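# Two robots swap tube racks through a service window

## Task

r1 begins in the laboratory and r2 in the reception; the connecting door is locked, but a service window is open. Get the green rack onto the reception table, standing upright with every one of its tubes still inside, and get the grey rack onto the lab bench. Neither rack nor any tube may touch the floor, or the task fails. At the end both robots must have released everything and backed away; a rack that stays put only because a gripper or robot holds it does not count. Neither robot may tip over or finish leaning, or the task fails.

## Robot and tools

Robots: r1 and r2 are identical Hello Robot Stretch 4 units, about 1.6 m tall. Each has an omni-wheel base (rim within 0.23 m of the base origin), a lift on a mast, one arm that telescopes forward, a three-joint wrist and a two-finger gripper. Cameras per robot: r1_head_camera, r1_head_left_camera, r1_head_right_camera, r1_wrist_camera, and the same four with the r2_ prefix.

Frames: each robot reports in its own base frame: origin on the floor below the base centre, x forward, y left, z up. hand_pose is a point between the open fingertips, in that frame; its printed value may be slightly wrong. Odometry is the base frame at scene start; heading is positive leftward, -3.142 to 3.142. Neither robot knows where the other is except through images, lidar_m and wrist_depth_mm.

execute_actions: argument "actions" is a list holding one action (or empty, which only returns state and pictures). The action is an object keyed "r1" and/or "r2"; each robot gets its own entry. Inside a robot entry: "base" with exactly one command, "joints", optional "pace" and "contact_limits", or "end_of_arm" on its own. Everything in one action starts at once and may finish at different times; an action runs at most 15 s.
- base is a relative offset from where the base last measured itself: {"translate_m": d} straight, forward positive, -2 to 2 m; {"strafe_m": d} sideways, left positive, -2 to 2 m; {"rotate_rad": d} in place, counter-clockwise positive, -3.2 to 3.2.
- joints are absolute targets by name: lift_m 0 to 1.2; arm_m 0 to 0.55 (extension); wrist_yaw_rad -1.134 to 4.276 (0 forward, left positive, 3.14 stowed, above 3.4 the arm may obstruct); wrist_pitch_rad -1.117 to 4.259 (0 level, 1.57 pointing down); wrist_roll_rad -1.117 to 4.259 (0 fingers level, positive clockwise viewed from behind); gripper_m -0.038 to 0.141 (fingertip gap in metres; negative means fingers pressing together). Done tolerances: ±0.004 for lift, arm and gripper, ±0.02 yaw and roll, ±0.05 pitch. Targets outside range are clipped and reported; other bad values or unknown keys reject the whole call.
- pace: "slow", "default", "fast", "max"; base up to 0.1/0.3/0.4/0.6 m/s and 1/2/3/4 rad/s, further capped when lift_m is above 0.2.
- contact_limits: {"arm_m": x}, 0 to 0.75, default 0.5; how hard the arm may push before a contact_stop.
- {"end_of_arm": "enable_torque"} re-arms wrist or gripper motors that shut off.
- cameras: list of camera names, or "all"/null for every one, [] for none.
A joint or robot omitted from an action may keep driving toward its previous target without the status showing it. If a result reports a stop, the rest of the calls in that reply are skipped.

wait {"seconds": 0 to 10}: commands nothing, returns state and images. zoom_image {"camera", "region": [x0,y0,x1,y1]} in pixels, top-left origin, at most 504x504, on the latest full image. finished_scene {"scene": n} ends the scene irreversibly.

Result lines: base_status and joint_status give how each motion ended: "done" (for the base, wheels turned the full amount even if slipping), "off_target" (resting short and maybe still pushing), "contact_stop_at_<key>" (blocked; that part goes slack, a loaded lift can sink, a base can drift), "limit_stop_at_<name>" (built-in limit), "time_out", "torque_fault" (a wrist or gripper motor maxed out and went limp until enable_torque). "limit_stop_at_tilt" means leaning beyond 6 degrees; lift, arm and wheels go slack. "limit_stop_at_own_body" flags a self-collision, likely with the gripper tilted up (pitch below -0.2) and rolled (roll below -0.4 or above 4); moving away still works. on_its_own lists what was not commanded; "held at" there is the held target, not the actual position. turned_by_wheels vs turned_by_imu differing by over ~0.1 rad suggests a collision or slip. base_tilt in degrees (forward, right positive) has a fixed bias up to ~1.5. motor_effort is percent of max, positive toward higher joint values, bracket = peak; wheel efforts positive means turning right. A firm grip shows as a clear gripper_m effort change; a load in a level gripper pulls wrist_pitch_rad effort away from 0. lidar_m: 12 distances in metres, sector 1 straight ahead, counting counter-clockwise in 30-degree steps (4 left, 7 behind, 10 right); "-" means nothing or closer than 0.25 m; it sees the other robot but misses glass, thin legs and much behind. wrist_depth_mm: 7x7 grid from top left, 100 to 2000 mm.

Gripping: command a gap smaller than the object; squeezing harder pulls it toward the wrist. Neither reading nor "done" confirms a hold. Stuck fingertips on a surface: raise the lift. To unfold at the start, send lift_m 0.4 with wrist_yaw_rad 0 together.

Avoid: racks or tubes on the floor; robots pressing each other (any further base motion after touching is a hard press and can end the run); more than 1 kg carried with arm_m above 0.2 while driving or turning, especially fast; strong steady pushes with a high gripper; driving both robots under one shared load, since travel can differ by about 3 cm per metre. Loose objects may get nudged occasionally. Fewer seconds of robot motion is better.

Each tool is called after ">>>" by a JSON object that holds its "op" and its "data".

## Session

>>> {"op": "execute_actions", "data": {"actions": []}}

Scene clock: 0.00 s.
r1.base_odometry: x=+0.000 y=+0.000 heading=+0.000 (m, m, rad; r1's odometry frame)
r1.turned_by_wheels: +0.000 (rad since the last result)
r1.turned_by_imu: +0.000 (rad since the last result)
r1.base_tilt: forward=+0.4 right=-0.3 (deg)
r1.lidar_m: 1.14 1.05 0.99 1.22 1.25 1.25 1.50 2.81 1.39 0.92 1.19 1.58
r1.base_status: not commanded
r1.joint_positions: lift_m=+0.153 arm_m=-0.002 wrist_yaw_rad=+3.243 wrist_pitch_rad=-0.005 wrist_roll_rad=+0.016 gripper_m=+0.057
r1.joint_status: not commanded
r1.motor_effort: lift_m=+21 arm_m=-1 wrist_yaw_rad=+1 wrist_pitch_rad=-3 wrist_roll_rad=-1 gripper_m=-1 wheel_0=+0 wheel_1=+0 wheel_2=+1 (%)
r1.hand_pose: x=-0.1270 y=+0.0577 z=+0.3327 quat_wxyz=(-0.051, +0.002, +0.008, +0.999) (m; r1's base frame)
r1.wrist_depth_mm: - - 133 - 1661 1308 1160 / - - 130 - 1708 1336 1160 / - - 132 212 1708 1366 1160 / - 122 138 - 1756 1397 1182 / 187 1708 - - 1708 1397 1160 / 192 1098 205 1098 215 1078 1042 / 193 759 809 134 809 741 778
r2.base_odometry: x=+0.000 y=+0.000 heading=+0.000 (m, m, rad; r2's odometry frame)
r2.turned_by_wheels: +0.000 (rad since the last result)
r2.turned_by_imu: +0.000 (rad since the last result)
r2.base_tilt: forward=+0.5 right=+0.1 (deg)
r2.lidar_m: 1.04 1.12 1.04 0.99 1.09 1.23 3.67 1.09 1.33 3.26 1.53 1.09
r2.base_status: not commanded
r2.joint_positions: lift_m=+0.219 arm_m=+0.001 wrist_yaw_rad=+3.196 wrist_pitch_rad=-0.003 wrist_roll_rad=+0.006 gripper_m=+0.057
r2.joint_status: not commanded
r2.motor_effort: lift_m=+21 arm_m=-1 wrist_yaw_rad=-2 wrist_pitch_rad=-8 wrist_roll_rad=-1 gripper_m=-3 wheel_0=+0 wheel_1=+1 wheel_2=+0 (%)
r2.hand_pose: x=-0.1213 y=+0.0717 z=+0.3977 quat_wxyz=(-0.027, +0.001, +0.003, +1.000) (m; r2's base frame)
r2.wrist_depth_mm: - - 137 - - - - / - - 134 - - - 1863 / - - 131 243 - - 1537 / - 113 135 - - - 1661 / 182 1098 - - - - 1708 / 194 1464 204 1661 207 1618 1499 / 193 946 960 153 1025 917 1042
pictures: r1_head_camera, r1_head_left_camera, r1_head_right_camera, r1_wrist_camera, r2_head_camera, r2_head_left_camera, r2_head_right_camera, r2_wrist_camera
camera_calibration (this result's frames):
r1_wrist_camera: T_world_to_cam=[[-0.153429, 0.987869, -0.0239586, -0.0531943], [0.0516275, -0.0161988, -0.998535, 0.38715], [-0.98681, -0.154441, -0.0485158, 0.130372], [0, 0, 0, 1]] pos_world=[0.100503, 0.0789552, 0.391634]
r2_wrist_camera: T_world_to_cam=[[-0.0918465, 0.99576, 0.00516703, -0.0747492], [-0.032985, 0.00214375, -0.999454, 0.455458], [-0.995227, -0.0919667, 0.0326482, 0.0940894], [0, 0, 0, 1]] pos_world=[0.101798, 0.0821089, 0.452524]
Images, in order (width x height): r1_head_camera 420x560, r1_head_left_camera 420x672, r1_head_right_camera 420x672, r1_wrist_camera 616x392, r2_head_camera 420x560, r2_head_left_camera 420x672, r2_head_right_camera 420x672, r2_wrist_camera 616x392.

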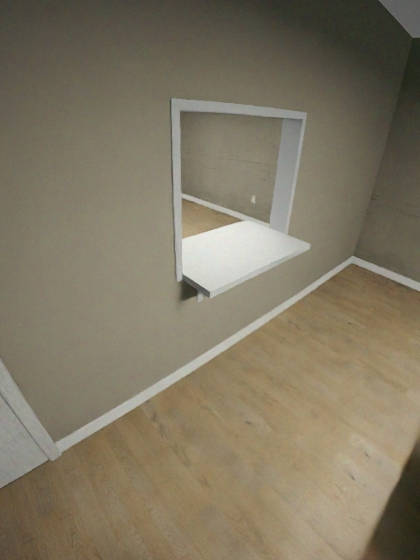

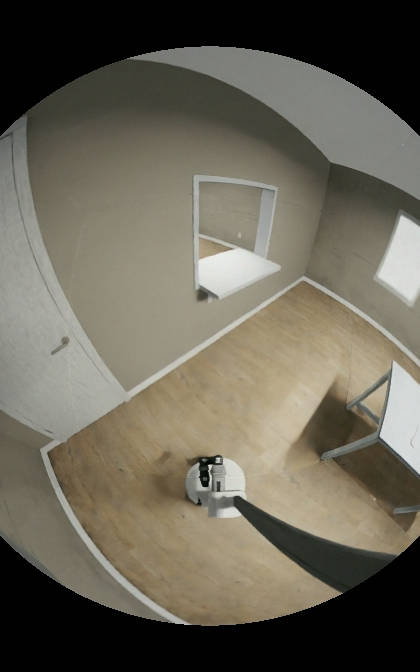

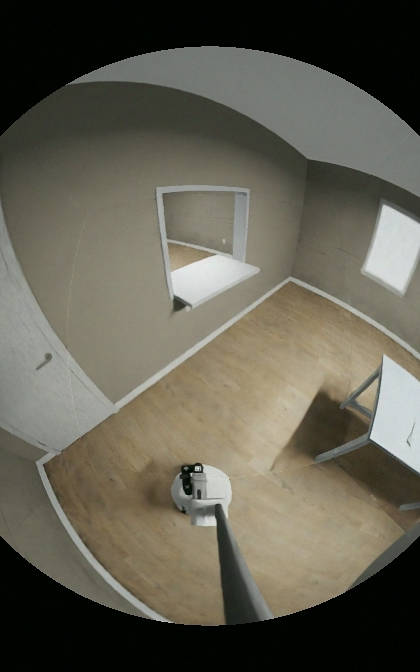

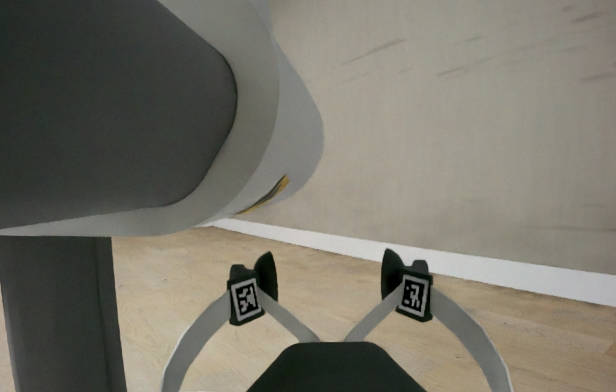

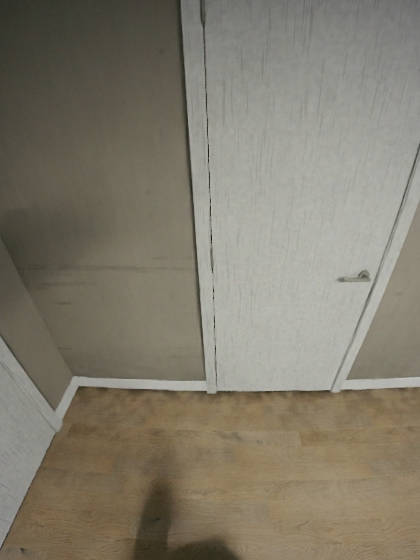

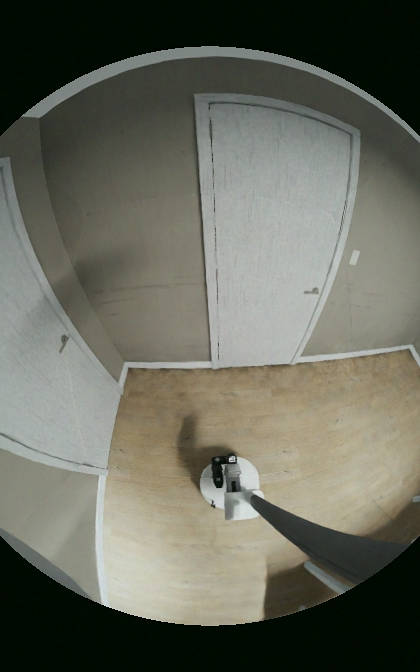

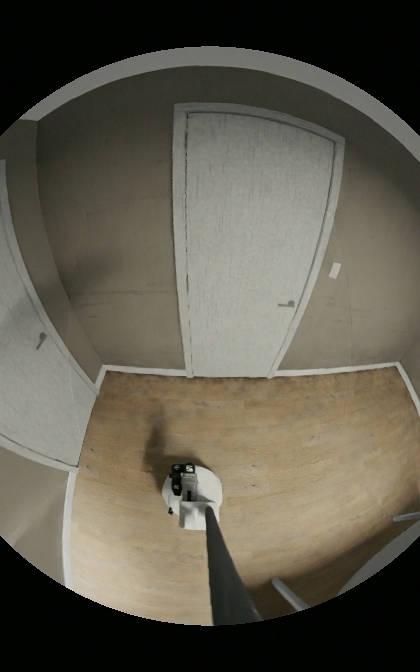

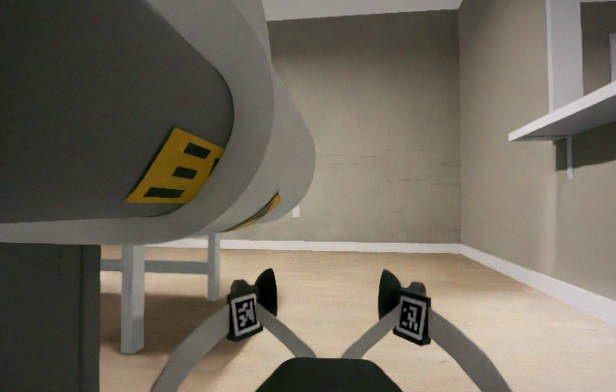

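>>> {"op": "execute_actions", "data": {"actions": [{"r1":{"base":{"rotate_rad":-0.79},"pace":"fast"},"r2":{"base":{"rotate_rad":3.14},"pace":"max"}}], "cameras": ["r1_head_right_camera","r2_head_left_camera"]}}

Scene clock: 2.30 s.
r1.base_odometry: x=+0.000 y=+0.000 heading=-0.789 (m, m, rad; r1's odometry frame)
r1.turned_by_wheels: -0.789 (rad since the last result)
r1.turned_by_imu: -0.808 (rad since the last result)
r1.base_tilt: forward=+0.5 right=-0.2 (deg)
r1.lidar_m: 3.43 1.16 1.08 1.02 1.04 1.30 1.26 1.31 1.88 3.24 1.00 0.90
r1.base_status: done
r1.joint_positions: lift_m=+0.153 arm_m=-0.002 wrist_yaw_rad=+3.243 wrist_pitch_rad=-0.005 wrist_roll_rad=+0.016 gripper_m=+0.057
r1.joint_status: not commanded
r1.motor_effort: lift_m=+21(21) arm_m=-1(1) wrist_yaw_rad=+1(0) wrist_pitch_rad=-5(4) wrist_roll_rad=-1(1) gripper_m=+0(2) wheel_0=+3(11) wheel_1=+2(13) wheel_2=+1(13) (%)
r1.hand_pose: x=-0.1270 y=+0.0577 z=+0.3327 quat_wxyz=(-0.051, +0.002, +0.008, +0.999) (m; r1's base frame)
r1.wrist_depth_mm: - - 133 1397 1336 1281 1255 / - - 131 1397 1366 1281 1281 / - - 132 211 1366 1336 1281 / - 122 137 1397 1366 1336 1308 / 187 1537 1464 1464 1397 1336 1281 / 191 1098 206 1098 215 1098 1042 / 193 759 820 133 809 750 788
r2.base_odometry: x=+0.000 y=+0.000 heading=+3.140 (m, m, rad; r2's odometry frame)
r2.turned_by_wheels: +3.140 (rad since the last result)
r2.turned_by_imu: +3.121 (rad since the last result)
r2.base_tilt: forward=+0.5 right=+0.0 (deg)
r2.lidar_m: 3.62 1.05 1.26 3.24 1.57 1.09 1.05 1.14 1.04 1.01 1.06 1.28
r2.base_status: done
r2.joint_positions: lift_m=+0.219 arm_m=+0.001 wrist_yaw_rad=+3.195 wrist_pitch_rad=-0.003 wrist_roll_rad=+0.006 gripper_m=+0.057
r2.joint_status: not commanded
r2.motor_effort: lift_m=+21(21) arm_m=-1(1) wrist_yaw_rad=-1(1) wrist_pitch_rad=-7(8) wrist_roll_rad=+0(1) gripper_m=-2(5) wheel_0=-2(12) wheel_1=-1(12) wheel_2=-1(14) (%)
r2.hand_pose: x=-0.1212 y=+0.0718 z=+0.3977 quat_wxyz=(-0.027, +0.001, +0.003, +1.000) (m; r2's base frame)
r2.wrist_depth_mm: - - 137 1205 1182 1138 1118 / - - 134 1205 1182 1138 1118 / - - 130 243 1182 1118 1098 / - 113 135 1182 1138 1118 1098 / 182 1255 1229 1182 1138 1118 1078 / 194 1255 204 1182 207 1098 1098 / 194 960 946 153 1025 904 1025
pictures: r1_head_right_camera, r2_head_left_camera
Images, in order (width x height): r1_head_right_camera 420x672, r2_head_left_camera 420x672.

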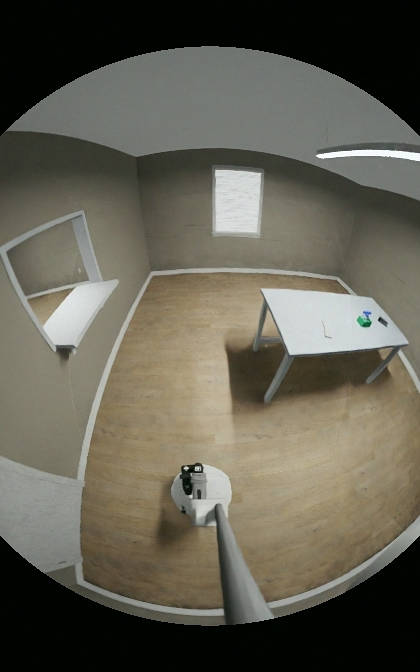

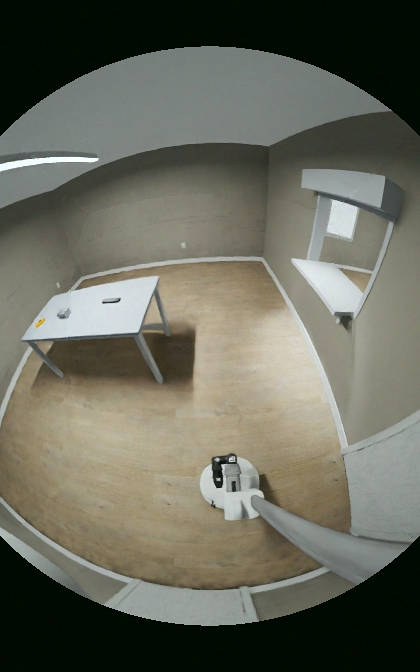

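>>> {"op": "execute_actions", "data": {"actions": [{"r1":{"base":{"strafe_m":-1.38},"joints":{"lift_m":0.72,"wrist_yaw_rad":0,"wrist_pitch_rad":0.2,"wrist_roll_rad":0,"gripper_m":0.141},"pace":"max"},"r2":{"base":{"strafe_m":1.58},"joints":{"lift_m":0.72,"wrist_yaw_rad":-0.02,"wrist_pitch_rad":0.2,"gripper_m":0.141},"pace":"max"}}], "cameras": []}}

>>> {"op": "execute_actions", "data": {"actions": [{"r1":{"base":{"translate_m":0.15},"joints":{"arm_m":0.12},"pace":"max"},"r2":{"base":{"translate_m":0.35},"joints":{"arm_m":0.12},"pace":"max"}}], "cameras": ["r1_head_camera","r1_wrist_camera","r2_head_camera","r2_wrist_camera"]}}

Scene clock: 6.60 s.
r1.base_odometry: x=-0.980 y=-0.972 heading=-0.790 (m, m, rad; r1's odometry frame)
r1.turned_by_wheels: +0.000 (rad since the last result)
r1.turned_by_imu: +0.001 (rad since the last result)
r1.base_tilt: forward=+0.4 right=-0.3 (deg)
r1.lidar_m: 0.65 0.69 0.98 2.38 1.82 1.34 1.29 1.36 1.91 1.80 0.93 0.70
r1.base_status: done
r1.joint_positions: lift_m=+0.720 arm_m=-0.002 wrist_yaw_rad=+0.000 wrist_pitch_rad=+0.202 wrist_roll_rad=+0.000 gripper_m=+0.141
r1.joint_status: all done
r1.motor_effort: lift_m=+21(24) arm_m=-1(1) wrist_yaw_rad=+0(4) wrist_pitch_rad=-4(7) wrist_roll_rad=-2(2) gripper_m=+1(0) wheel_0=+1(18) wheel_1=-1(17) wheel_2=+0(0) (%)
r1.hand_pose: x=+0.4515 y=-0.0874 z=+0.8402 quat_wxyz=(+0.995, +0.000, +0.101, +0.000) (m; r1's base frame)
r1.wrist_depth_mm: - - - - - - - / - - - - - - - / - - - - - - - / 768 750 732 699 699 691 676 / 549 508 500 500 488 462 484 / 1708 1366 535 1281 521 512 1576 / 1430 1366 1430 145 1281 1281 1366
r2.base_odometry: x=-0.003 y=-1.580 heading=+3.140 (m, m, rad; r2's odometry frame)
r2.turned_by_wheels: +0.000 (rad since the last result)
r2.turned_by_imu: -0.003 (rad since the last result)
r2.base_tilt: forward=+0.5 right=-0.1 (deg)
r2.lidar_m: 0.87 0.93 1.71 1.64 1.54 1.12 1.06 1.10 1.56 2.61 1.29 0.92
r2.base_status: done
r2.joint_positions: lift_m=+0.720 arm_m=+0.001 wrist_yaw_rad=-0.020 wrist_pitch_rad=+0.202 wrist_roll_rad=+0.006 gripper_m=+0.141
r2.joint_status: all done
r2.motor_effort: lift_m=+24(28) arm_m=-1(1) wrist_yaw_rad=-3(9) wrist_pitch_rad=-6(8) wrist_roll_rad=+0(0) gripper_m=-1(3) wheel_0=+3(14) wheel_1=-2(14) wheel_2=+0(1) (%)
r2.hand_pose: x=+0.4524 y=-0.0930 z=+0.8400 quat_wxyz=(+0.995, +0.004, +0.101, -0.010) (m; r2's base frame)
r2.wrist_depth_mm: - - - - - - - / - - - - - - - / - - - - - - - / - 976 931 904 931 946 931 / 768 741 732 723 723 707 699 / 1708 1808 213 1921 1863 198 1808 / 1397 1366 1464 144 1464 1366 1430
pictures: none
No camera images: the call's "cameras" was empty. Leave "cameras" out to get every camera's image.

Scene clock: 8.83 s.
r1.base_odometry: x=-0.874 y=-1.078 heading=-0.789 (m, m, rad; r1's odometry frame)
r1.turned_by_wheels: +0.001 (rad since the last result)
r1.turned_by_imu: +0.001 (rad since the last result)
r1.base_tilt: forward=+0.4 right=-0.3 (deg)
r1.lidar_m: 0.51 0.55 0.75 2.41 2.01 1.51 1.43 1.53 1.92 1.83 0.74 0.53
r1.base_status: done
r1.joint_positions: lift_m=+0.720 arm_m=+0.119 wrist_yaw_rad=+0.000 wrist_pitch_rad=+0.202 wrist_roll_rad=+0.000 gripper_m=+0.141
r1.joint_status: all done
r1.motor_effort: lift_m=+21(21) arm_m=+4(5) wrist_yaw_rad=-1(1) wrist_pitch_rad=-4(5) wrist_roll_rad=-1(2) gripper_m=+2(1) wheel_0=+4(10) wheel_1=+3(10) wheel_2=+1(13) (%)
r1.hand_pose: x=+0.5728 y=-0.0873 z=+0.8403 quat_wxyz=(+0.995, +0.000, +0.101, +0.000) (m; r1's base frame)
r1.wrist_depth_mm: - - - - - - - / - - - - - - - / - - - - - - - / 768 741 732 466 691 676 634 / 469 469 462 433 442 439 430 / 336 320 304 336 301 289 315 / 272 263 270 145 264 255 -
r2.base_odometry: x=-0.353 y=-1.579 heading=+3.140 (m, m, rad; r2's odometry frame)
r2.turned_by_wheels: +0.000 (rad since the last result)
r2.turned_by_imu: +0.002 (rad since the last result)
r2.base_tilt: forward=+0.7 right=+0.1 (deg)
r2.lidar_m: 0.51 0.56 1.74 1.62 1.72 1.50 1.42 1.49 2.06 2.53 0.79 0.57
r2.base_status: done
r2.joint_positions: lift_m=+0.720 arm_m=+0.119 wrist_yaw_rad=-0.020 wrist_pitch_rad=+0.202 wrist_roll_rad=+0.006 gripper_m=+0.141
r2.joint_status: all done
r2.motor_effort: lift_m=+24(25) arm_m=+5(6) wrist_yaw_rad=-1(0) wrist_pitch_rad=-6(6) wrist_roll_rad=+0(2) gripper_m=-1(2) wheel_0=+1(7) wheel_1=+2(7) wheel_2=+3(13) (%)
r2.hand_pose: x=+0.5709 y=-0.0930 z=+0.8400 quat_wxyz=(+0.995, +0.004, +0.101, -0.010) (m; r2's base frame)
r2.wrist_depth_mm: - - - - - - - / - - - - - - - / - - - - - - - / - 946 946 931 931 917 917 / 449 521 521 462 469 508 512 / 357 338 213 357 355 198 353 / 272 260 272 144 272 258 270
pictures: r1_head_camera, r1_wrist_camera, r2_head_camera, r2_wrist_camera
camera_calibration (this result's frames):
r1_wrist_camera: T_world_to_cam=[[0.0496471, -0.998579, -0.0193664, -0.0840739], [-0.254276, 0.00611413, -0.967112, 1.00621], [0.965857, 0.0529387, -0.253611, -0.104861], [0, 0, 0, 1]] pos_world=[0.36131, -0.0845554, 0.944899]
r2_wrist_camera: T_world_to_cam=[[0.0182634, -0.99983, -0.00265419, -0.0913658], [-0.171295, -0.000513547, -0.98522, 0.98749], [0.985051, 0.0184481, -0.171275, -0.195557], [0, 0, 0, 1]] pos_world=[0.363454, -0.0872355, 0.939158]
Images, in order (width x height): r1_head_camera 420x560, r1_wrist_camera 616x392, r2_head_camera 420x560, r2_wrist_camera 616x392.

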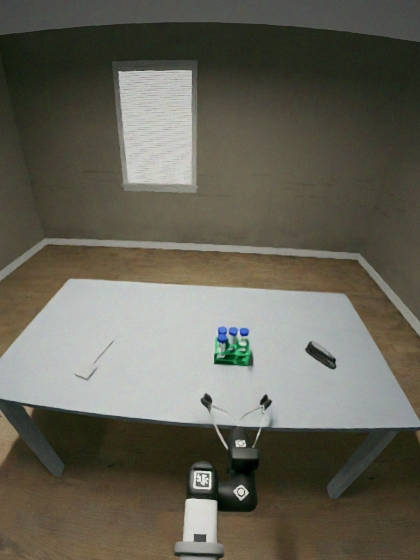

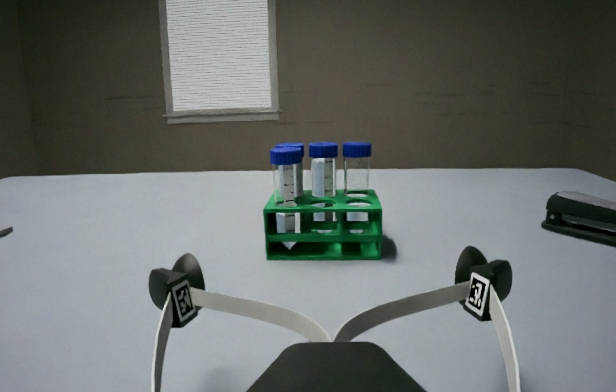

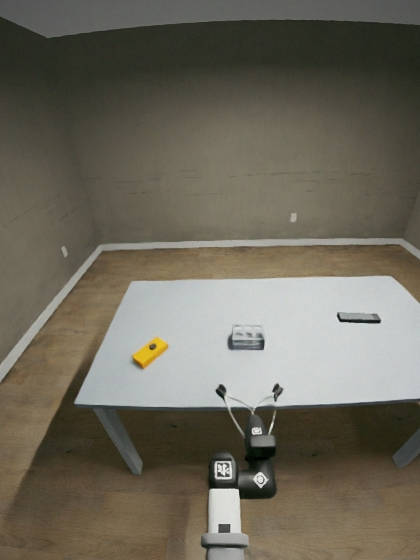

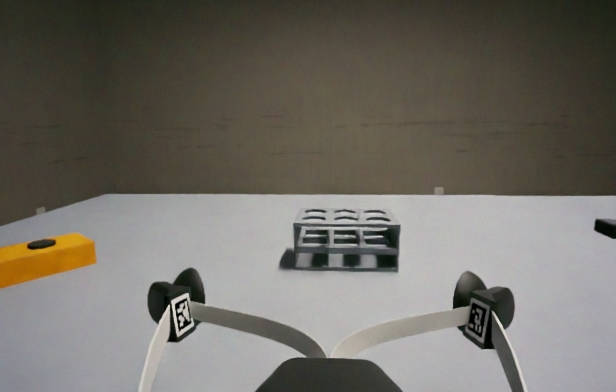

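>>> {"op": "execute_actions", "data": {"actions": [{"r1":{"base":{"strafe_m":0.007},"joints":{"arm_m":0.275,"lift_m":0.671},"pace":"fast"},"r2":{"base":{"strafe_m":-0.023},"joints":{"arm_m":0.29,"lift_m":0.672},"pace":"fast"}}], "cameras": ["r1_wrist_camera","r2_wrist_camera"]}}

Scene clock: 10.37 s.
r1.base_odometry: x=-0.869 y=-1.073 heading=-0.789 (m, m, rad; r1's odometry frame)
r1.turned_by_wheels: +0.000 (rad since the last result)
r1.turned_by_imu: +0.000 (rad since the last result)
r1.base_tilt: forward=+0.4 right=-0.4 (deg)
r1.lidar_m: 0.51 0.53 0.78 2.41 2.01 1.50 1.44 1.53 1.91 1.84 0.74 0.54
r1.base_status: done
r1.joint_positions: lift_m=+0.671 arm_m=+0.274 wrist_yaw_rad=+0.000 wrist_pitch_rad=+0.202 wrist_roll_rad=+0.000 gripper_m=+0.141
r1.joint_status: all done
r1.motor_effort: lift_m=+18(20) arm_m=+5(5) wrist_yaw_rad=+0(0) wrist_pitch_rad=-4(3) wrist_roll_rad=-2(2) gripper_m=-1(4) wheel_0=+3(12) wheel_1=-2(13) wheel_2=+1(1) (%)
r1.hand_pose: x=+0.7277 y=-0.0874 z=+0.7915 quat_wxyz=(+0.995, +0.000, +0.101, +0.000) (m; r1's base frame)
r1.wrist_depth_mm: - - - - - - - / - - - - - - - / - - - 294 - - - / 554 539 530 296 314 496 484 / 340 340 315 281 286 319 314 / 243 232 223 245 219 209 235 / 197 190 196 145 192 185 -
r2.base_odometry: x=-0.353 y=-1.556 heading=+3.140 (m, m, rad; r2's odometry frame)
r2.turned_by_wheels: +0.000 (rad since the last result)
r2.turned_by_imu: +0.000 (rad since the last result)
r2.base_tilt: forward=+0.6 right=+0.0 (deg)
r2.lidar_m: 0.53 0.53 1.74 1.67 1.76 1.50 1.43 1.49 2.04 2.51 0.78 0.58
r2.base_status: done
r2.joint_positions: lift_m=+0.672 arm_m=+0.289 wrist_yaw_rad=-0.020 wrist_pitch_rad=+0.202 wrist_roll_rad=+0.006 gripper_m=+0.141
r2.joint_status: all done
r2.motor_effort: lift_m=+16(22) arm_m=+5(6) wrist_yaw_rad=-2(1) wrist_pitch_rad=-8(7) wrist_roll_rad=+0(1) gripper_m=+0(0) wheel_0=+0(10) wheel_1=+0(11) wheel_2=+0(1) (%)
r2.hand_pose: x=+0.7408 y=-0.0930 z=+0.7927 quat_wxyz=(+0.995, +0.004, +0.101, -0.010) (m; r2's base frame)
r2.wrist_depth_mm: - - - - - - - / - - - - - - - / - - - - - - - / 691 683 683 683 683 668 661 / 379 377 345 307 312 370 370 / 258 243 213 259 257 198 255 / 196 189 198 144 196 187 195
pictures: r1_wrist_camera, r2_wrist_camera
camera_calibration (this result's frames):
r1_wrist_camera: T_world_to_cam=[[0.0495771, -0.998582, -0.019369, -0.09268], [-0.254327, 0.00613161, -0.967099, 0.99844], [0.965847, 0.052872, -0.253662, -0.266878], [0, 0, 0, 1]] pos_world=[0.516288, -0.0845603, 0.896098]
r2_wrist_camera: T_world_to_cam=[[0.0183838, -0.999827, -0.00265655, -0.094649], [-0.171354, -0.000532972, -0.985209, 0.97001], [0.985038, 0.0185671, -0.171335, -0.371034], [0, 0, 0, 1]] pos_world=[0.533438, -0.0872267, 0.89184]
Images, in order (width x height): r1_wrist_camera 616x392, r2_wrist_camera 616x392.

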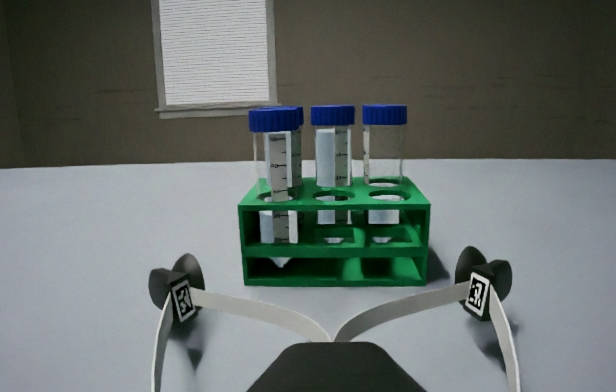

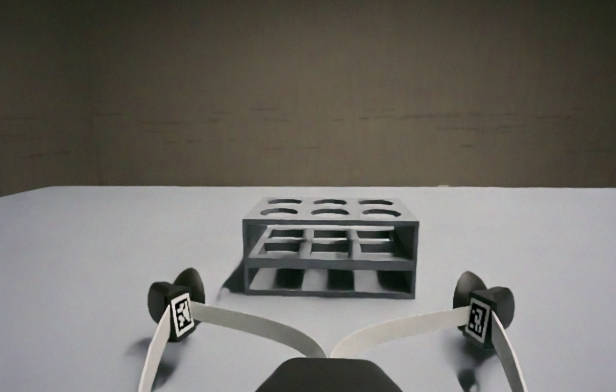

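>>> {"op": "execute_actions", "data": {"actions": [{"r1":{"joints":{"arm_m":0.35,"wrist_yaw_rad":-0.02}},"r2":{"joints":{"arm_m":0.372,"wrist_yaw_rad":-0.03}}}], "cameras": ["r1_wrist_camera","r2_wrist_camera"]}}

Scene clock: 11.73 s.
r1.base_odometry: x=-0.869 y=-1.073 heading=-0.789 (m, m, rad; r1's odometry frame)
r1.turned_by_wheels: +0.000 (rad since the last result)
r1.turned_by_imu: +0.000 (rad since the last result)
r1.base_tilt: forward=+0.4 right=-0.3 (deg)
r1.lidar_m: 0.53 0.54 0.76 2.38 2.01 1.49 1.45 1.52 1.93 1.83 0.74 0.54
r1.base_status: not commanded
r1.joint_positions: lift_m=+0.671 arm_m=+0.349 wrist_yaw_rad=-0.020 wrist_pitch_rad=+0.202 wrist_roll_rad=+0.000 gripper_m=+0.141
r1.joint_status: all done
r1.motor_effort: lift_m=+18(19) arm_m=+5(7) wrist_yaw_rad=+0(3) wrist_pitch_rad=-5(6) wrist_roll_rad=-2(2) gripper_m=+0(0) wheel_0=+3(3) wheel_1=-2(2) wheel_2=+0(1) (%)
r1.hand_pose: x=+0.8009 y=-0.0931 z=+0.7915 quat_wxyz=(+0.995, +0.001, +0.101, -0.010) (m; r1's base frame)
r1.wrist_depth_mm: - - - - - - - / - - - - - - - / - - - 229 - - - / 554 544 473 236 504 492 484 / 340 340 204 211 224 293 310 / 244 232 201 199 197 197 236 / 196 191 196 143 192 185 -
r2.base_odometry: x=-0.353 y=-1.556 heading=+3.140 (m, m, rad; r2's odometry frame)
r2.turned_by_wheels: +0.000 (rad since the last result)
r2.turned_by_imu: +0.000 (rad since the last result)
r2.base_tilt: forward=+0.5 right=+0.0 (deg)
r2.lidar_m: 0.54 0.55 1.74 1.66 1.73 1.49 1.42 1.50 2.06 2.50 0.78 0.55
r2.base_status: not commanded
r2.joint_positions: lift_m=+0.672 arm_m=+0.371 wrist_yaw_rad=-0.030 wrist_pitch_rad=+0.202 wrist_roll_rad=+0.006 gripper_m=+0.141
r2.joint_status: all done
r2.motor_effort: lift_m=+16(16) arm_m=+5(6) wrist_yaw_rad=-3(3) wrist_pitch_rad=-7(7) wrist_roll_rad=-2(0) gripper_m=+1(0) wheel_0=+0(0) wheel_1=+0(0) wheel_2=+0(0) (%)
r2.hand_pose: x=+0.8218 y=-0.0958 z=+0.7927 quat_wxyz=(+0.995, +0.004, +0.101, -0.015) (m; r2's base frame)
r2.wrist_depth_mm: - - - - - - - / - - - - - - - / - - - - - - - / 691 691 683 668 676 676 668 / 375 375 240 224 220 370 370 / 258 243 196 211 207 188 255 / 196 188 197 144 191 186 195
pictures: r1_wrist_camera, r2_wrist_camera
camera_calibration (this result's frames):
r1_wrist_camera: T_world_to_cam=[[0.0293981, -0.99938, -0.0193685, -0.0859025], [-0.254145, 0.0112669, -0.967101, 1.01741], [0.966719, 0.0333533, -0.253656, -0.339747], [0, 0, 0, 1]] pos_world=[0.589535, -0.0859806, 0.896099]
r2_wrist_camera: T_world_to_cam=[[0.0082595, -0.999962, -0.00265658, -0.0906687], [-0.171355, 0.00120203, -0.985209, 0.984052], [0.985175, 0.00859255, -0.171339, -0.45183], [0, 0, 0, 1]] pos_world=[0.614503, -0.0879658, 0.89184]
Images, in order (width x height): r1_wrist_camera 616x392, r2_wrist_camera 616x392.

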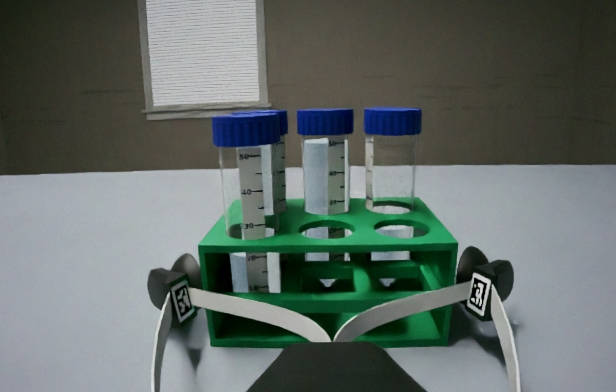

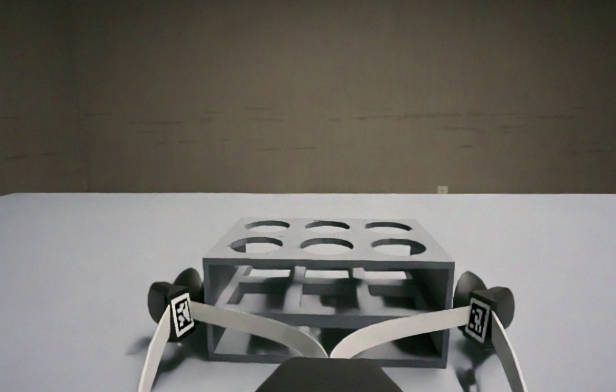

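>>> {"op": "execute_actions", "data": {"actions": [{"r1":{"joints":{"gripper_m":0.04,"arm_m":0.354}},"r2":{"joints":{"gripper_m":0.055,"arm_m":0.376}}}], "cameras": ["r1_wrist_camera","r2_wrist_camera"]}}

>>> {"op": "execute_actions", "data": {"actions": [{"r1":{"joints":{"lift_m":0.74,"arm_m":0.25}},"r2":{"joints":{"lift_m":0.74,"arm_m":0.25}}}], "cameras": ["r1_wrist_camera","r2_wrist_camera"]}}

Scene clock: 13.83 s.
r1.base_odometry: x=-0.869 y=-1.073 heading=-0.789 (m, m, rad; r1's odometry frame)
r1.turned_by_wheels: +0.000 (rad since the last result)
r1.turned_by_imu: +0.001 (rad since the last result)
r1.base_tilt: forward=+0.4 right=-0.3 (deg)
r1.lidar_m: 0.51 0.53 0.77 2.38 1.99 1.50 1.44 1.53 1.92 1.85 0.74 0.54
r1.base_status: not commanded
r1.joint_positions: lift_m=+0.671 arm_m=+0.353 wrist_yaw_rad=-0.020 wrist_pitch_rad=+0.206 wrist_roll_rad=+0.000 gripper_m=+0.041
r1.joint_status: all done
r1.motor_effort: lift_m=+19(19) arm_m=+4(7) wrist_yaw_rad=+0(0) wrist_pitch_rad=-15(16) wrist_roll_rad=-2(2) gripper_m=-22(26) wheel_0=+3(3) wheel_1=-2(2) wheel_2=+0(0) (%)
r1.hand_pose: x=+0.8047 y=-0.0930 z=+0.7904 quat_wxyz=(+0.995, +0.001, +0.103, -0.010) (m; r1's base frame)
r1.wrist_depth_mm: - - - - - - - / - - - - - - - / - - 208 206 - - - / 535 521 418 212 480 473 462 / 329 329 181 202 205 287 304 / 238 179 178 188 198 170 236 / 193 187 181 184 156 180 -
r2.base_odometry: x=-0.353 y=-1.556 heading=+3.140 (m, m, rad; r2's odometry frame)
r2.turned_by_wheels: +0.000 (rad since the last result)
r2.turned_by_imu: +0.001 (rad since the last result)
r2.base_tilt: forward=+0.5 right=+0.1 (deg)
r2.lidar_m: 0.54 0.54 1.73 1.68 1.74 1.48 1.42 1.48 2.07 2.51 0.76 0.55
r2.base_status: not commanded
r2.joint_positions: lift_m=+0.672 arm_m=+0.375 wrist_yaw_rad=-0.030 wrist_pitch_rad=+0.203 wrist_roll_rad=+0.006 gripper_m=+0.056
r2.joint_status: all done
r2.motor_effort: lift_m=+16(16) arm_m=+5(7) wrist_yaw_rad=-1(3) wrist_pitch_rad=-11(11) wrist_roll_rad=-1(2) gripper_m=-24(26) wheel_0=+0(0) wheel_1=+0(0) wheel_2=+0(0) (%)
r2.hand_pose: x=+0.8258 y=-0.0958 z=+0.7923 quat_wxyz=(+0.995, +0.004, +0.101, -0.015) (m; r2's base frame)
r2.wrist_depth_mm: - - - - - - - / - - - - - - - / - - - - - - - / 676 668 676 668 661 661 661 / 373 373 236 222 198 366 364 / 255 242 182 206 204 172 252 / 195 178 178 176 168 177 176
pictures: r1_wrist_camera, r2_wrist_camera
camera_calibration (this result's frames):
r1_wrist_camera: T_world_to_cam=[[0.0294506, -0.999376, -0.0195224, -0.0859183], [-0.25759, 0.0112831, -0.966188, 1.01944], [0.965805, 0.0334836, -0.257097, -0.340246], [0, 0, 0, 1]] pos_world=[0.593738, -0.0859744, 0.895813]
r2_wrist_camera: T_world_to_cam=[[0.00819388, -0.999963, -0.00270117, -0.0906281], [-0.172507, 0.00124722, -0.985008, 0.985197], [0.984974, 0.00853701, -0.17249, -0.454693], [0, 0, 0, 1]] pos_world=[0.618557, -0.0879718, 0.891752]
Images, in order (width x height): r1_wrist_camera 616x392, r2_wrist_camera 616x392.

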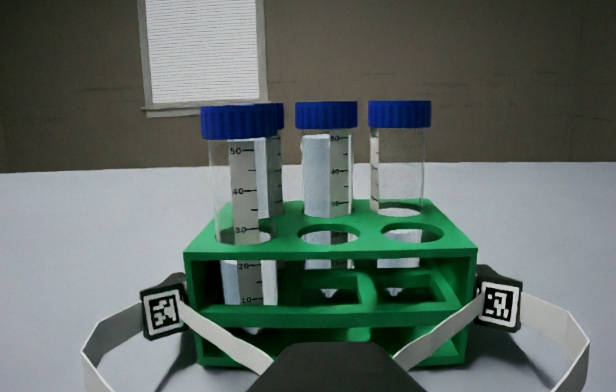

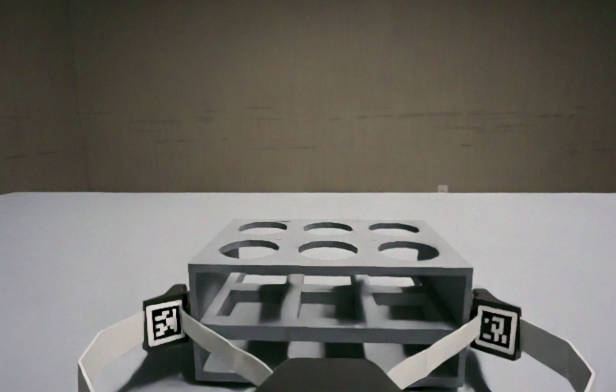

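Scene clock: 15.23 s.
r1.base_odometry: x=-0.869 y=-1.073 heading=-0.789 (m, m, rad; r1's odometry frame)
r1.turned_by_wheels: +0.000 (rad since the last result)
r1.turned_by_imu: +0.000 (rad since the last result)
r1.base_tilt: forward=+0.4 right=-0.4 (deg)
r1.lidar_m: 0.50 0.54 0.77 2.41 2.02 1.50 1.45 1.52 1.94 1.84 0.74 0.52
r1.base_status: not commanded
r1.joint_positions: lift_m=+0.740 arm_m=+0.251 wrist_yaw_rad=-0.020 wrist_pitch_rad=+0.206 wrist_roll_rad=+0.000 gripper_m=+0.041
r1.joint_status: all done
r1.motor_effort: lift_m=+25(26) arm_m=-4(6) wrist_yaw_rad=+0(1) wrist_pitch_rad=-15(16) wrist_roll_rad=-2(1) gripper_m=-26(22) wheel_0=+3(3) wheel_1=-2(2) wheel_2=+0(0) (%)
r1.hand_pose: x=+0.7023 y=-0.0931 z=+0.8589 quat_wxyz=(+0.995, +0.001, +0.103, -0.010) (m; r1's base frame)
r1.wrist_depth_mm: - - - - - - - / - - - - - - - / - - 207 207 - - - / 820 798 640 212 750 732 715 / 508 504 180 202 206 439 466 / 366 179 178 188 197 171 362 / 294 286 193 184 156 274 -
r2.base_odometry: x=-0.353 y=-1.556 heading=+3.140 (m, m, rad; r2's odometry frame)
r2.turned_by_wheels: +0.000 (rad since the last result)
r2.turned_by_imu: +0.000 (rad since the last result)
r2.base_tilt: forward=+0.6 right=+0.0 (deg)
r2.lidar_m: 0.54 0.57 1.75 1.66 1.76 1.52 1.42 1.50 2.06 2.51 0.76 0.57
r2.base_status: not commanded
r2.joint_positions: lift_m=+0.740 arm_m=+0.251 wrist_yaw_rad=-0.030 wrist_pitch_rad=+0.204 wrist_roll_rad=+0.006 gripper_m=+0.056
r2.joint_status: all done
r2.motor_effort: lift_m=+26(27) arm_m=-5(7) wrist_yaw_rad=+0(4) wrist_pitch_rad=-11(11) wrist_roll_rad=+0(0) gripper_m=-25(24) wheel_0=+0(0) wheel_1=+0(0) wheel_2=+0(0) (%)
r2.hand_pose: x=+0.7016 y=-0.0959 z=+0.8594 quat_wxyz=(+0.995, +0.004, +0.102, -0.015) (m; r2's base frame)
r2.wrist_depth_mm: - - - - - - - / - - - - - - - / - - - - - - - / - - - - - - - / 569 574 236 222 198 559 559 / 394 373 182 206 204 172 389 / 300 274 178 176 168 272 272
pictures: r1_wrist_camera, r2_wrist_camera
camera_calibration (this result's frames):
r1_wrist_camera: T_world_to_cam=[[0.0292068, -0.999383, -0.0195017, -0.0814804], [-0.257777, 0.0113195, -0.966138, 1.05931], [0.965763, 0.0332448, -0.257287, -0.223522], [0, 0, 0, 1]] pos_world=[0.491314, -0.0859899, 0.964339]
r2_wrist_camera: T_world_to_cam=[[0.00805203, -0.999964, -0.0027136, -0.0893583], [-0.17283, 0.00128117, -0.984951, 1.03004], [0.984919, 0.00839984, -0.172813, -0.320525], [0, 0, 0, 1]] pos_world=[0.494433, -0.0879824, 0.95891]
Images, in order (width x height): r1_wrist_camera 616x392, r2_wrist_camera 616x392.

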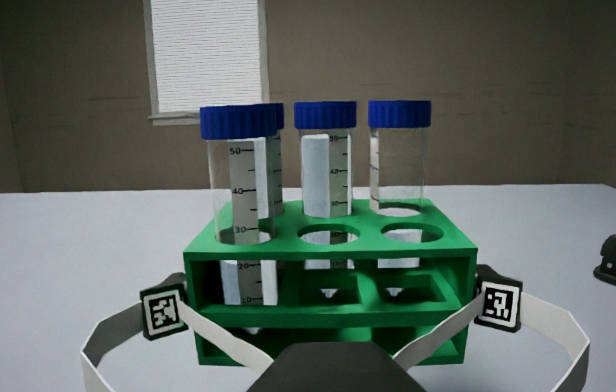

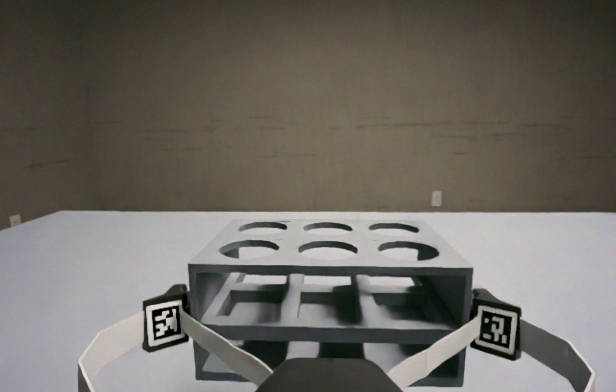

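>>> {"op": "execute_actions", "data": {"actions": [{"r1":{"base":{"rotate_rad":1.515},"joints":{"arm_m":0.0}},"r2":{"base":{"rotate_rad":-1.58},"joints":{"arm_m":0.0}}}], "cameras": ["r1_wrist_camera"]}}

>>> {"op": "execute_actions", "data": {"actions": [{"r1":{"base":{"translate_m":1.6},"pace":"fast"},"r2":{"base":{"translate_m":1.78},"pace":"max"}}], "cameras": ["r1_wrist_camera","r2_wrist_camera","r1_head_right_camera","r2_head_left_camera"]}}

Scene clock: 17.50 s.
r1.base_odometry: x=-0.869 y=-1.073 heading=+0.725 (m, m, rad; r1's odometry frame)
r1.turned_by_wheels: +1.514 (rad since the last result)
r1.turned_by_imu: +1.552 (rad since the last result)
r1.base_tilt: forward=+0.4 right=-0.3 (deg)
r1.lidar_m: 0.40 2.11 1.51 1.43 1.48 1.95 1.84 0.76 0.52 0.51 0.54 0.46
r1.base_status: done
r1.joint_positions: lift_m=+0.740 arm_m=+0.001 wrist_yaw_rad=-0.020 wrist_pitch_rad=+0.206 wrist_roll_rad=+0.000 gripper_m=+0.041
r1.joint_status: all done
r1.motor_effort: lift_m=+22(24) arm_m=-5(5) wrist_yaw_rad=-1(6) wrist_pitch_rad=-16(14) wrist_roll_rad=-2(1) gripper_m=-22(20) wheel_0=-4(10) wheel_1=-5(10) wheel_2=-3(11) (%)
r1.hand_pose: x=+0.4523 y=-0.0930 z=+0.8590 quat_wxyz=(+0.995, +0.001, +0.103, -0.010) (m; r1's base frame)
r1.wrist_depth_mm: - - - - - - - / - - - - - - - / - - 206 207 - - - / - - - 212 - - - / - - 180 202 206 - - / 1756 179 178 189 198 171 1808 / 1464 1397 193 184 156 1366 -
r2.base_odometry: x=-0.353 y=-1.556 heading=+1.561 (m, m, rad; r2's odometry frame)
r2.turned_by_wheels: -1.579 (rad since the last result)
r2.turned_by_imu: -1.569 (rad since the last result)
r2.base_tilt: forward=+0.7 right=+0.1 (deg)
r2.lidar_m: 0.42 0.78 0.55 0.51 0.58 1.74 1.66 1.76 1.49 1.42 1.48 2.01
r2.base_status: done
r2.joint_positions: lift_m=+0.740 arm_m=+0.001 wrist_yaw_rad=-0.030 wrist_pitch_rad=+0.204 wrist_roll_rad=+0.006 gripper_m=+0.056
r2.joint_status: all done
r2.motor_effort: lift_m=+25(26) arm_m=-5(6) wrist_yaw_rad=-2(6) wrist_pitch_rad=-11(11) wrist_roll_rad=-1(1) gripper_m=-24(25) wheel_0=+3(8) wheel_1=+4(10) wheel_2=+4(7) (%)
r2.hand_pose: x=+0.4521 y=-0.0959 z=+0.8595 quat_wxyz=(+0.995, +0.004, +0.102, -0.015) (m; r2's base frame)
r2.wrist_depth_mm: - - - - - - - / - - - - - - - / - - - - - - - / - - - - - - - / - - 235 222 198 - - / 1921 1863 182 206 204 172 1808 / 1430 1336 178 176 168 1336 1397
pictures: r1_wrist_camera
camera_calibration (this result's frames):
r1_wrist_camera: T_world_to_cam=[[0.0296277, -0.999373, -0.0193927, -0.0743496], [-0.257839, 0.0111036, -0.966124, 0.994979], [0.965733, 0.0336242, -0.257349, 0.0179789], [0, 0, 0, 1]] pos_world=[0.241385, -0.0859553, 0.964458]
Images, in order (width x height): r1_wrist_camera 616x392.

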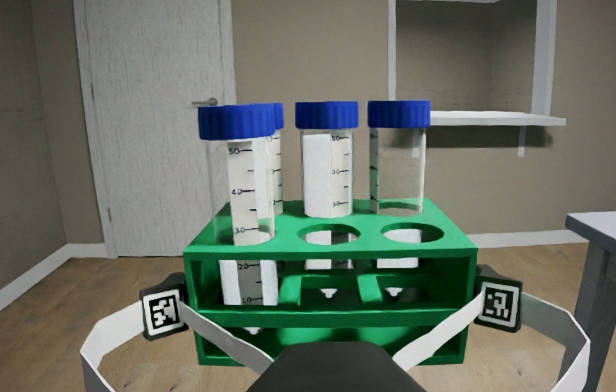

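Scene clock: 23.03 s.
r1.base_odometry: x=+0.328 y=-0.011 heading=+0.726 (m, m, rad; r1's odometry frame)
r1.turned_by_wheels: +0.000 (rad since the last result)
r1.turned_by_imu: -0.001 (rad since the last result)
r1.base_tilt: forward=+0.4 right=-0.2 (deg)
r1.lidar_m: 0.40 0.85 1.12 1.47 1.52 2.10 3.53 0.94 1.11 3.25 0.89 0.44
r1.base_status: done
r1.joint_positions: lift_m=+0.740 arm_m=+0.001 wrist_yaw_rad=-0.020 wrist_pitch_rad=+0.206 wrist_roll_rad=+0.000 gripper_m=+0.041
r1.joint_status: not commanded
r1.motor_effort: lift_m=+23(23) arm_m=-4(4) wrist_yaw_rad=+0(0) wrist_pitch_rad=-16(17) wrist_roll_rad=-1(1) gripper_m=-22(22) wheel_0=+2(11) wheel_1=+4(10) wheel_2=+0(13) (%)
r1.hand_pose: x=+0.4523 y=-0.0930 z=+0.8590 quat_wxyz=(+0.995, +0.001, +0.103, -0.010) (m; r1's base frame)
r1.wrist_depth_mm: 554 559 559 554 559 559 559 / 574 569 574 569 574 574 574 / 585 603 208 206 597 603 603 / 603 627 615 212 615 627 627 / 627 647 180 202 206 640 654 / 647 178 178 187 197 171 683 / 668 699 193 184 156 715 715
r2.base_odometry: x=-0.336 y=+0.223 heading=+1.561 (m, m, rad; r2's odometry frame)
r2.turned_by_wheels: +0.000 (rad since the last result)
r2.turned_by_imu: +0.005 (rad since the last result)
r2.base_tilt: forward=+0.6 right=+0.0 (deg)
r2.lidar_m: 0.43 0.81 0.85 3.26 1.13 0.95 3.53 2.07 1.47 1.40 1.13 0.82
r2.base_status: done
r2.joint_positions: lift_m=+0.740 arm_m=+0.001 wrist_yaw_rad=-0.030 wrist_pitch_rad=+0.204 wrist_roll_rad=+0.006 gripper_m=+0.056
r2.joint_status: not commanded
r2.motor_effort: lift_m=+24(25) arm_m=-5(5) wrist_yaw_rad=-1(3) wrist_pitch_rad=-13(12) wrist_roll_rad=+0(3) gripper_m=-24(25) wheel_0=+2(9) wheel_1=+3(9) wheel_2=+1(14) (%)
r2.hand_pose: x=+0.4521 y=-0.0958 z=+0.8596 quat_wxyz=(+0.995, +0.004, +0.102, -0.015) (m; r2's base frame)
r2.wrist_depth_mm: 564 559 554 549 544 517 517 / 585 574 574 564 559 530 530 / 597 591 585 585 574 549 549 / 615 609 603 597 591 564 564 / 634 627 235 222 198 580 574 / 654 634 182 206 204 173 597 / 676 661 178 176 168 603 603
pictures: r1_head_right_camera, r1_wrist_camera, r2_head_left_camera, r2_wrist_camera
camera_calibration (this result's frames):
r1_wrist_camera: T_world_to_cam=[[0.02947, -0.999378, -0.0193938, -0.0743199], [-0.257858, 0.0111446, -0.966119, 0.994963], [0.965733, 0.0334723, -0.257369, 0.0180512], [0, 0, 0, 1]] pos_world=[0.241317, -0.0859663, 0.964457]
r2_wrist_camera: T_world_to_cam=[[0.00821055, -0.999963, -0.00270883, -0.0873801], [-0.172824, 0.00124914, -0.984952, 0.987085], [0.984919, 0.00855515, -0.172807, -0.0747034], [0, 0, 0, 1]] pos_world=[0.244886, -0.0879707, 0.959085]
Images, in order (width x height): r1_head_right_camera 420x672, r1_wrist_camera 616x392, r2_head_left_camera 420x672, r2_wrist_camera 616x392.

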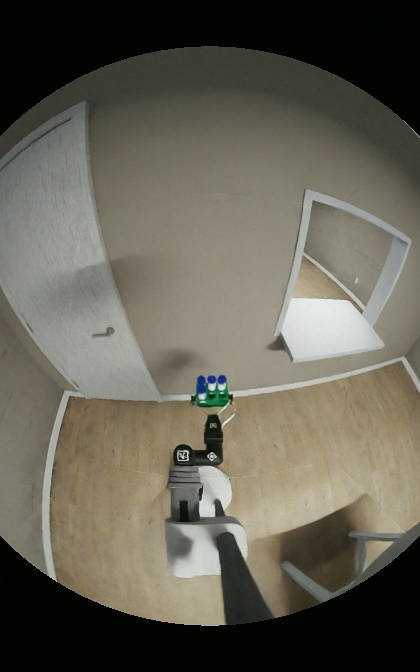

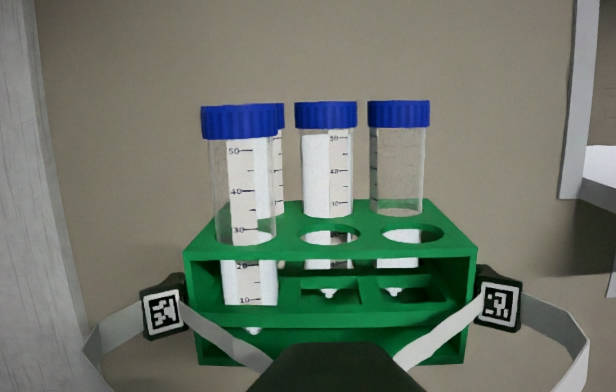

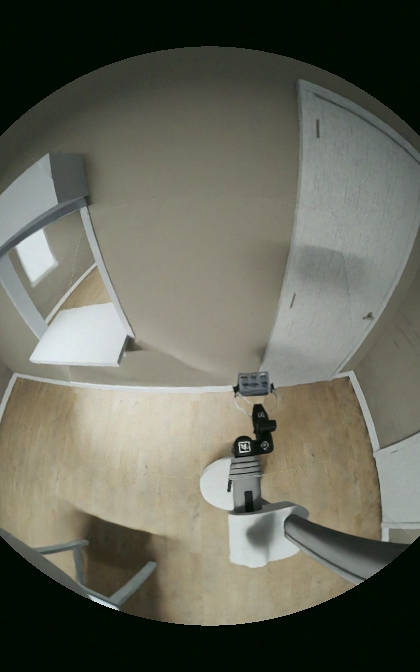

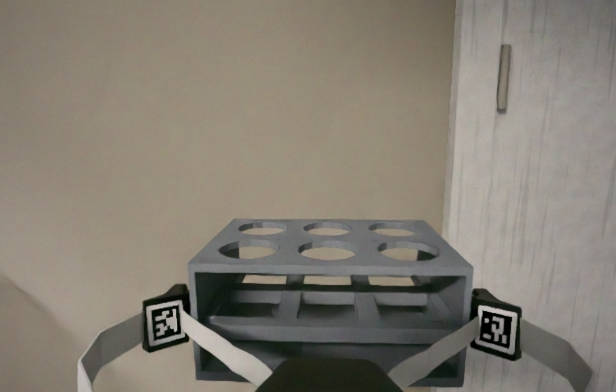

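>>> {"op": "execute_actions", "data": {"actions": [{"r1":{"base":{"strafe_m":-0.99},"joints":{"lift_m":0.82},"pace":"fast"},"r2":{"base":{"strafe_m":0.90},"joints":{"lift_m":0.82},"pace":"fast"}}], "cameras": ["r1_wrist_camera","r2_wrist_camera","r1_head_camera","r2_head_camera"]}}

Scene clock: 26.93 s.
r1.base_odometry: x=+0.985 y=-0.752 heading=+0.726 (m, m, rad; r1's odometry frame)
r1.turned_by_wheels: +0.000 (rad since the last result)
r1.turned_by_imu: +0.003 (rad since the last result)
r1.base_tilt: forward=+0.4 right=-0.2 (deg)
r1.lidar_m: 0.40 0.64 1.15 2.47 2.54 0.79 0.73 0.77 2.35 2.26 1.23 0.44
r1.base_status: done
r1.joint_positions: lift_m=+0.820 arm_m=+0.001 wrist_yaw_rad=-0.020 wrist_pitch_rad=+0.206 wrist_roll_rad=+0.000 gripper_m=+0.041
r1.joint_status: all done
r1.motor_effort: lift_m=+23(27) arm_m=-4(4) wrist_yaw_rad=-1(1) wrist_pitch_rad=-15(17) wrist_roll_rad=-1(1) gripper_m=-24(23) wheel_0=+1(13) wheel_1=+1(14) wheel_2=+0(0) (%)
r1.hand_pose: x=+0.4523 y=-0.0931 z=+0.9390 quat_wxyz=(+0.995, +0.001, +0.103, -0.010) (m; r1's base frame)
r1.wrist_depth_mm: - - - - - - 580 / - - 1618 - - - 597 / - - 207 206 - - 621 / 723 891 715 212 820 732 647 / 559 564 180 202 206 488 517 / 445 179 178 188 198 171 442 / 723 723 193 184 156 741 741
r2.base_odometry: x=-1.236 y=+0.232 heading=+1.561 (m, m, rad; r2's odometry frame)
r2.turned_by_wheels: +0.000 (rad since the last result)
r2.turned_by_imu: -0.001 (rad since the last result)
r2.base_tilt: forward=+0.6 right=+0.0 (deg)
r2.lidar_m: 0.43 0.62 1.17 2.37 2.47 0.81 0.76 0.80 2.45 2.33 1.17 0.63
r2.base_status: done
r2.joint_positions: lift_m=+0.820 arm_m=+0.001 wrist_yaw_rad=-0.030 wrist_pitch_rad=+0.204 wrist_roll_rad=+0.006 gripper_m=+0.056
r2.joint_status: all done
r2.motor_effort: lift_m=+25(27) arm_m=-5(5) wrist_yaw_rad=-1(2) wrist_pitch_rad=-11(12) wrist_roll_rad=+0(2) gripper_m=-25(25) wheel_0=+1(12) wheel_1=+0(12) wheel_2=+0(1) (%)
r2.hand_pose: x=+0.4521 y=-0.0958 z=+0.9395 quat_wxyz=(+0.995, +0.004, +0.102, -0.015) (m; r2's base frame)
r2.wrist_depth_mm: - - - - - 544 539 / - - - - - 559 559 / - - 1576 - - 574 569 / - - - - - 591 580 / 634 634 235 222 198 603 609 / 439 410 182 206 204 172 615 / 668 676 178 176 168 397 640
pictures: r1_head_camera, r1_wrist_camera, r2_head_camera, r2_wrist_camera
camera_calibration (this result's frames):
r1_wrist_camera: T_world_to_cam=[[0.0293527, -0.999382, -0.0193628, -0.0727801], [-0.25783, 0.0111458, -0.966126, 1.07221], [0.965744, 0.0333507, -0.257343, 0.0386011], [0, 0, 0, 1]] pos_world=[0.241305, -0.0859731, 1.04441]
r2_wrist_camera: T_world_to_cam=[[0.00820229, -0.999963, -0.00270569, -0.0871654], [-0.172743, 0.00124817, -0.984966, 1.06576], [0.984933, 0.00854637, -0.172726, -0.0609829], [0, 0, 0, 1]] pos_world=[0.244882, -0.0879712, 1.03897]
Images, in order (width x height): r1_head_camera 420x560, r1_wrist_camera 616x392, r2_head_camera 420x560, r2_wrist_camera 616x392.

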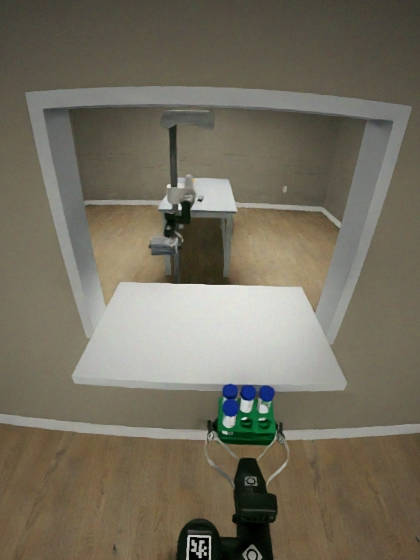

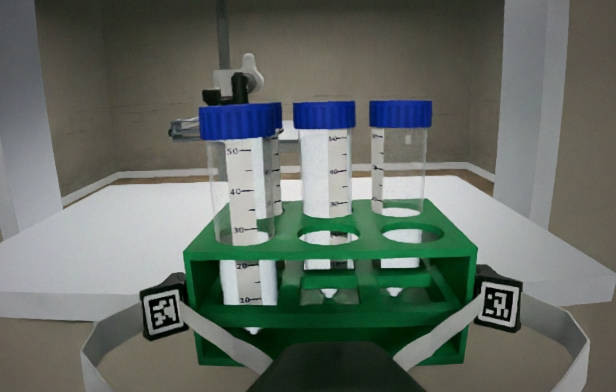

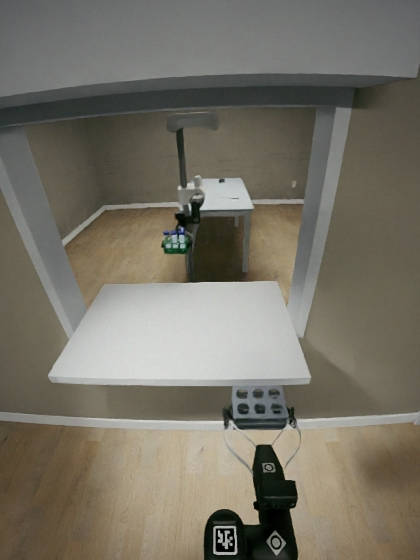

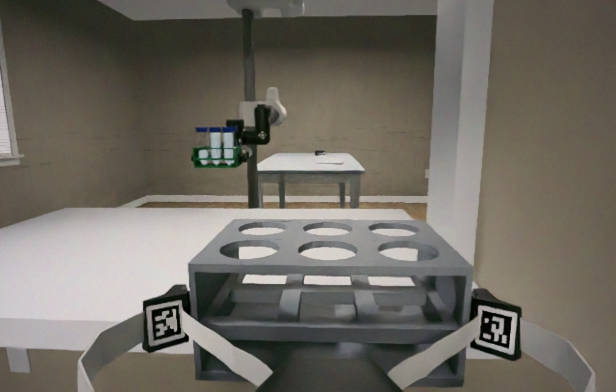

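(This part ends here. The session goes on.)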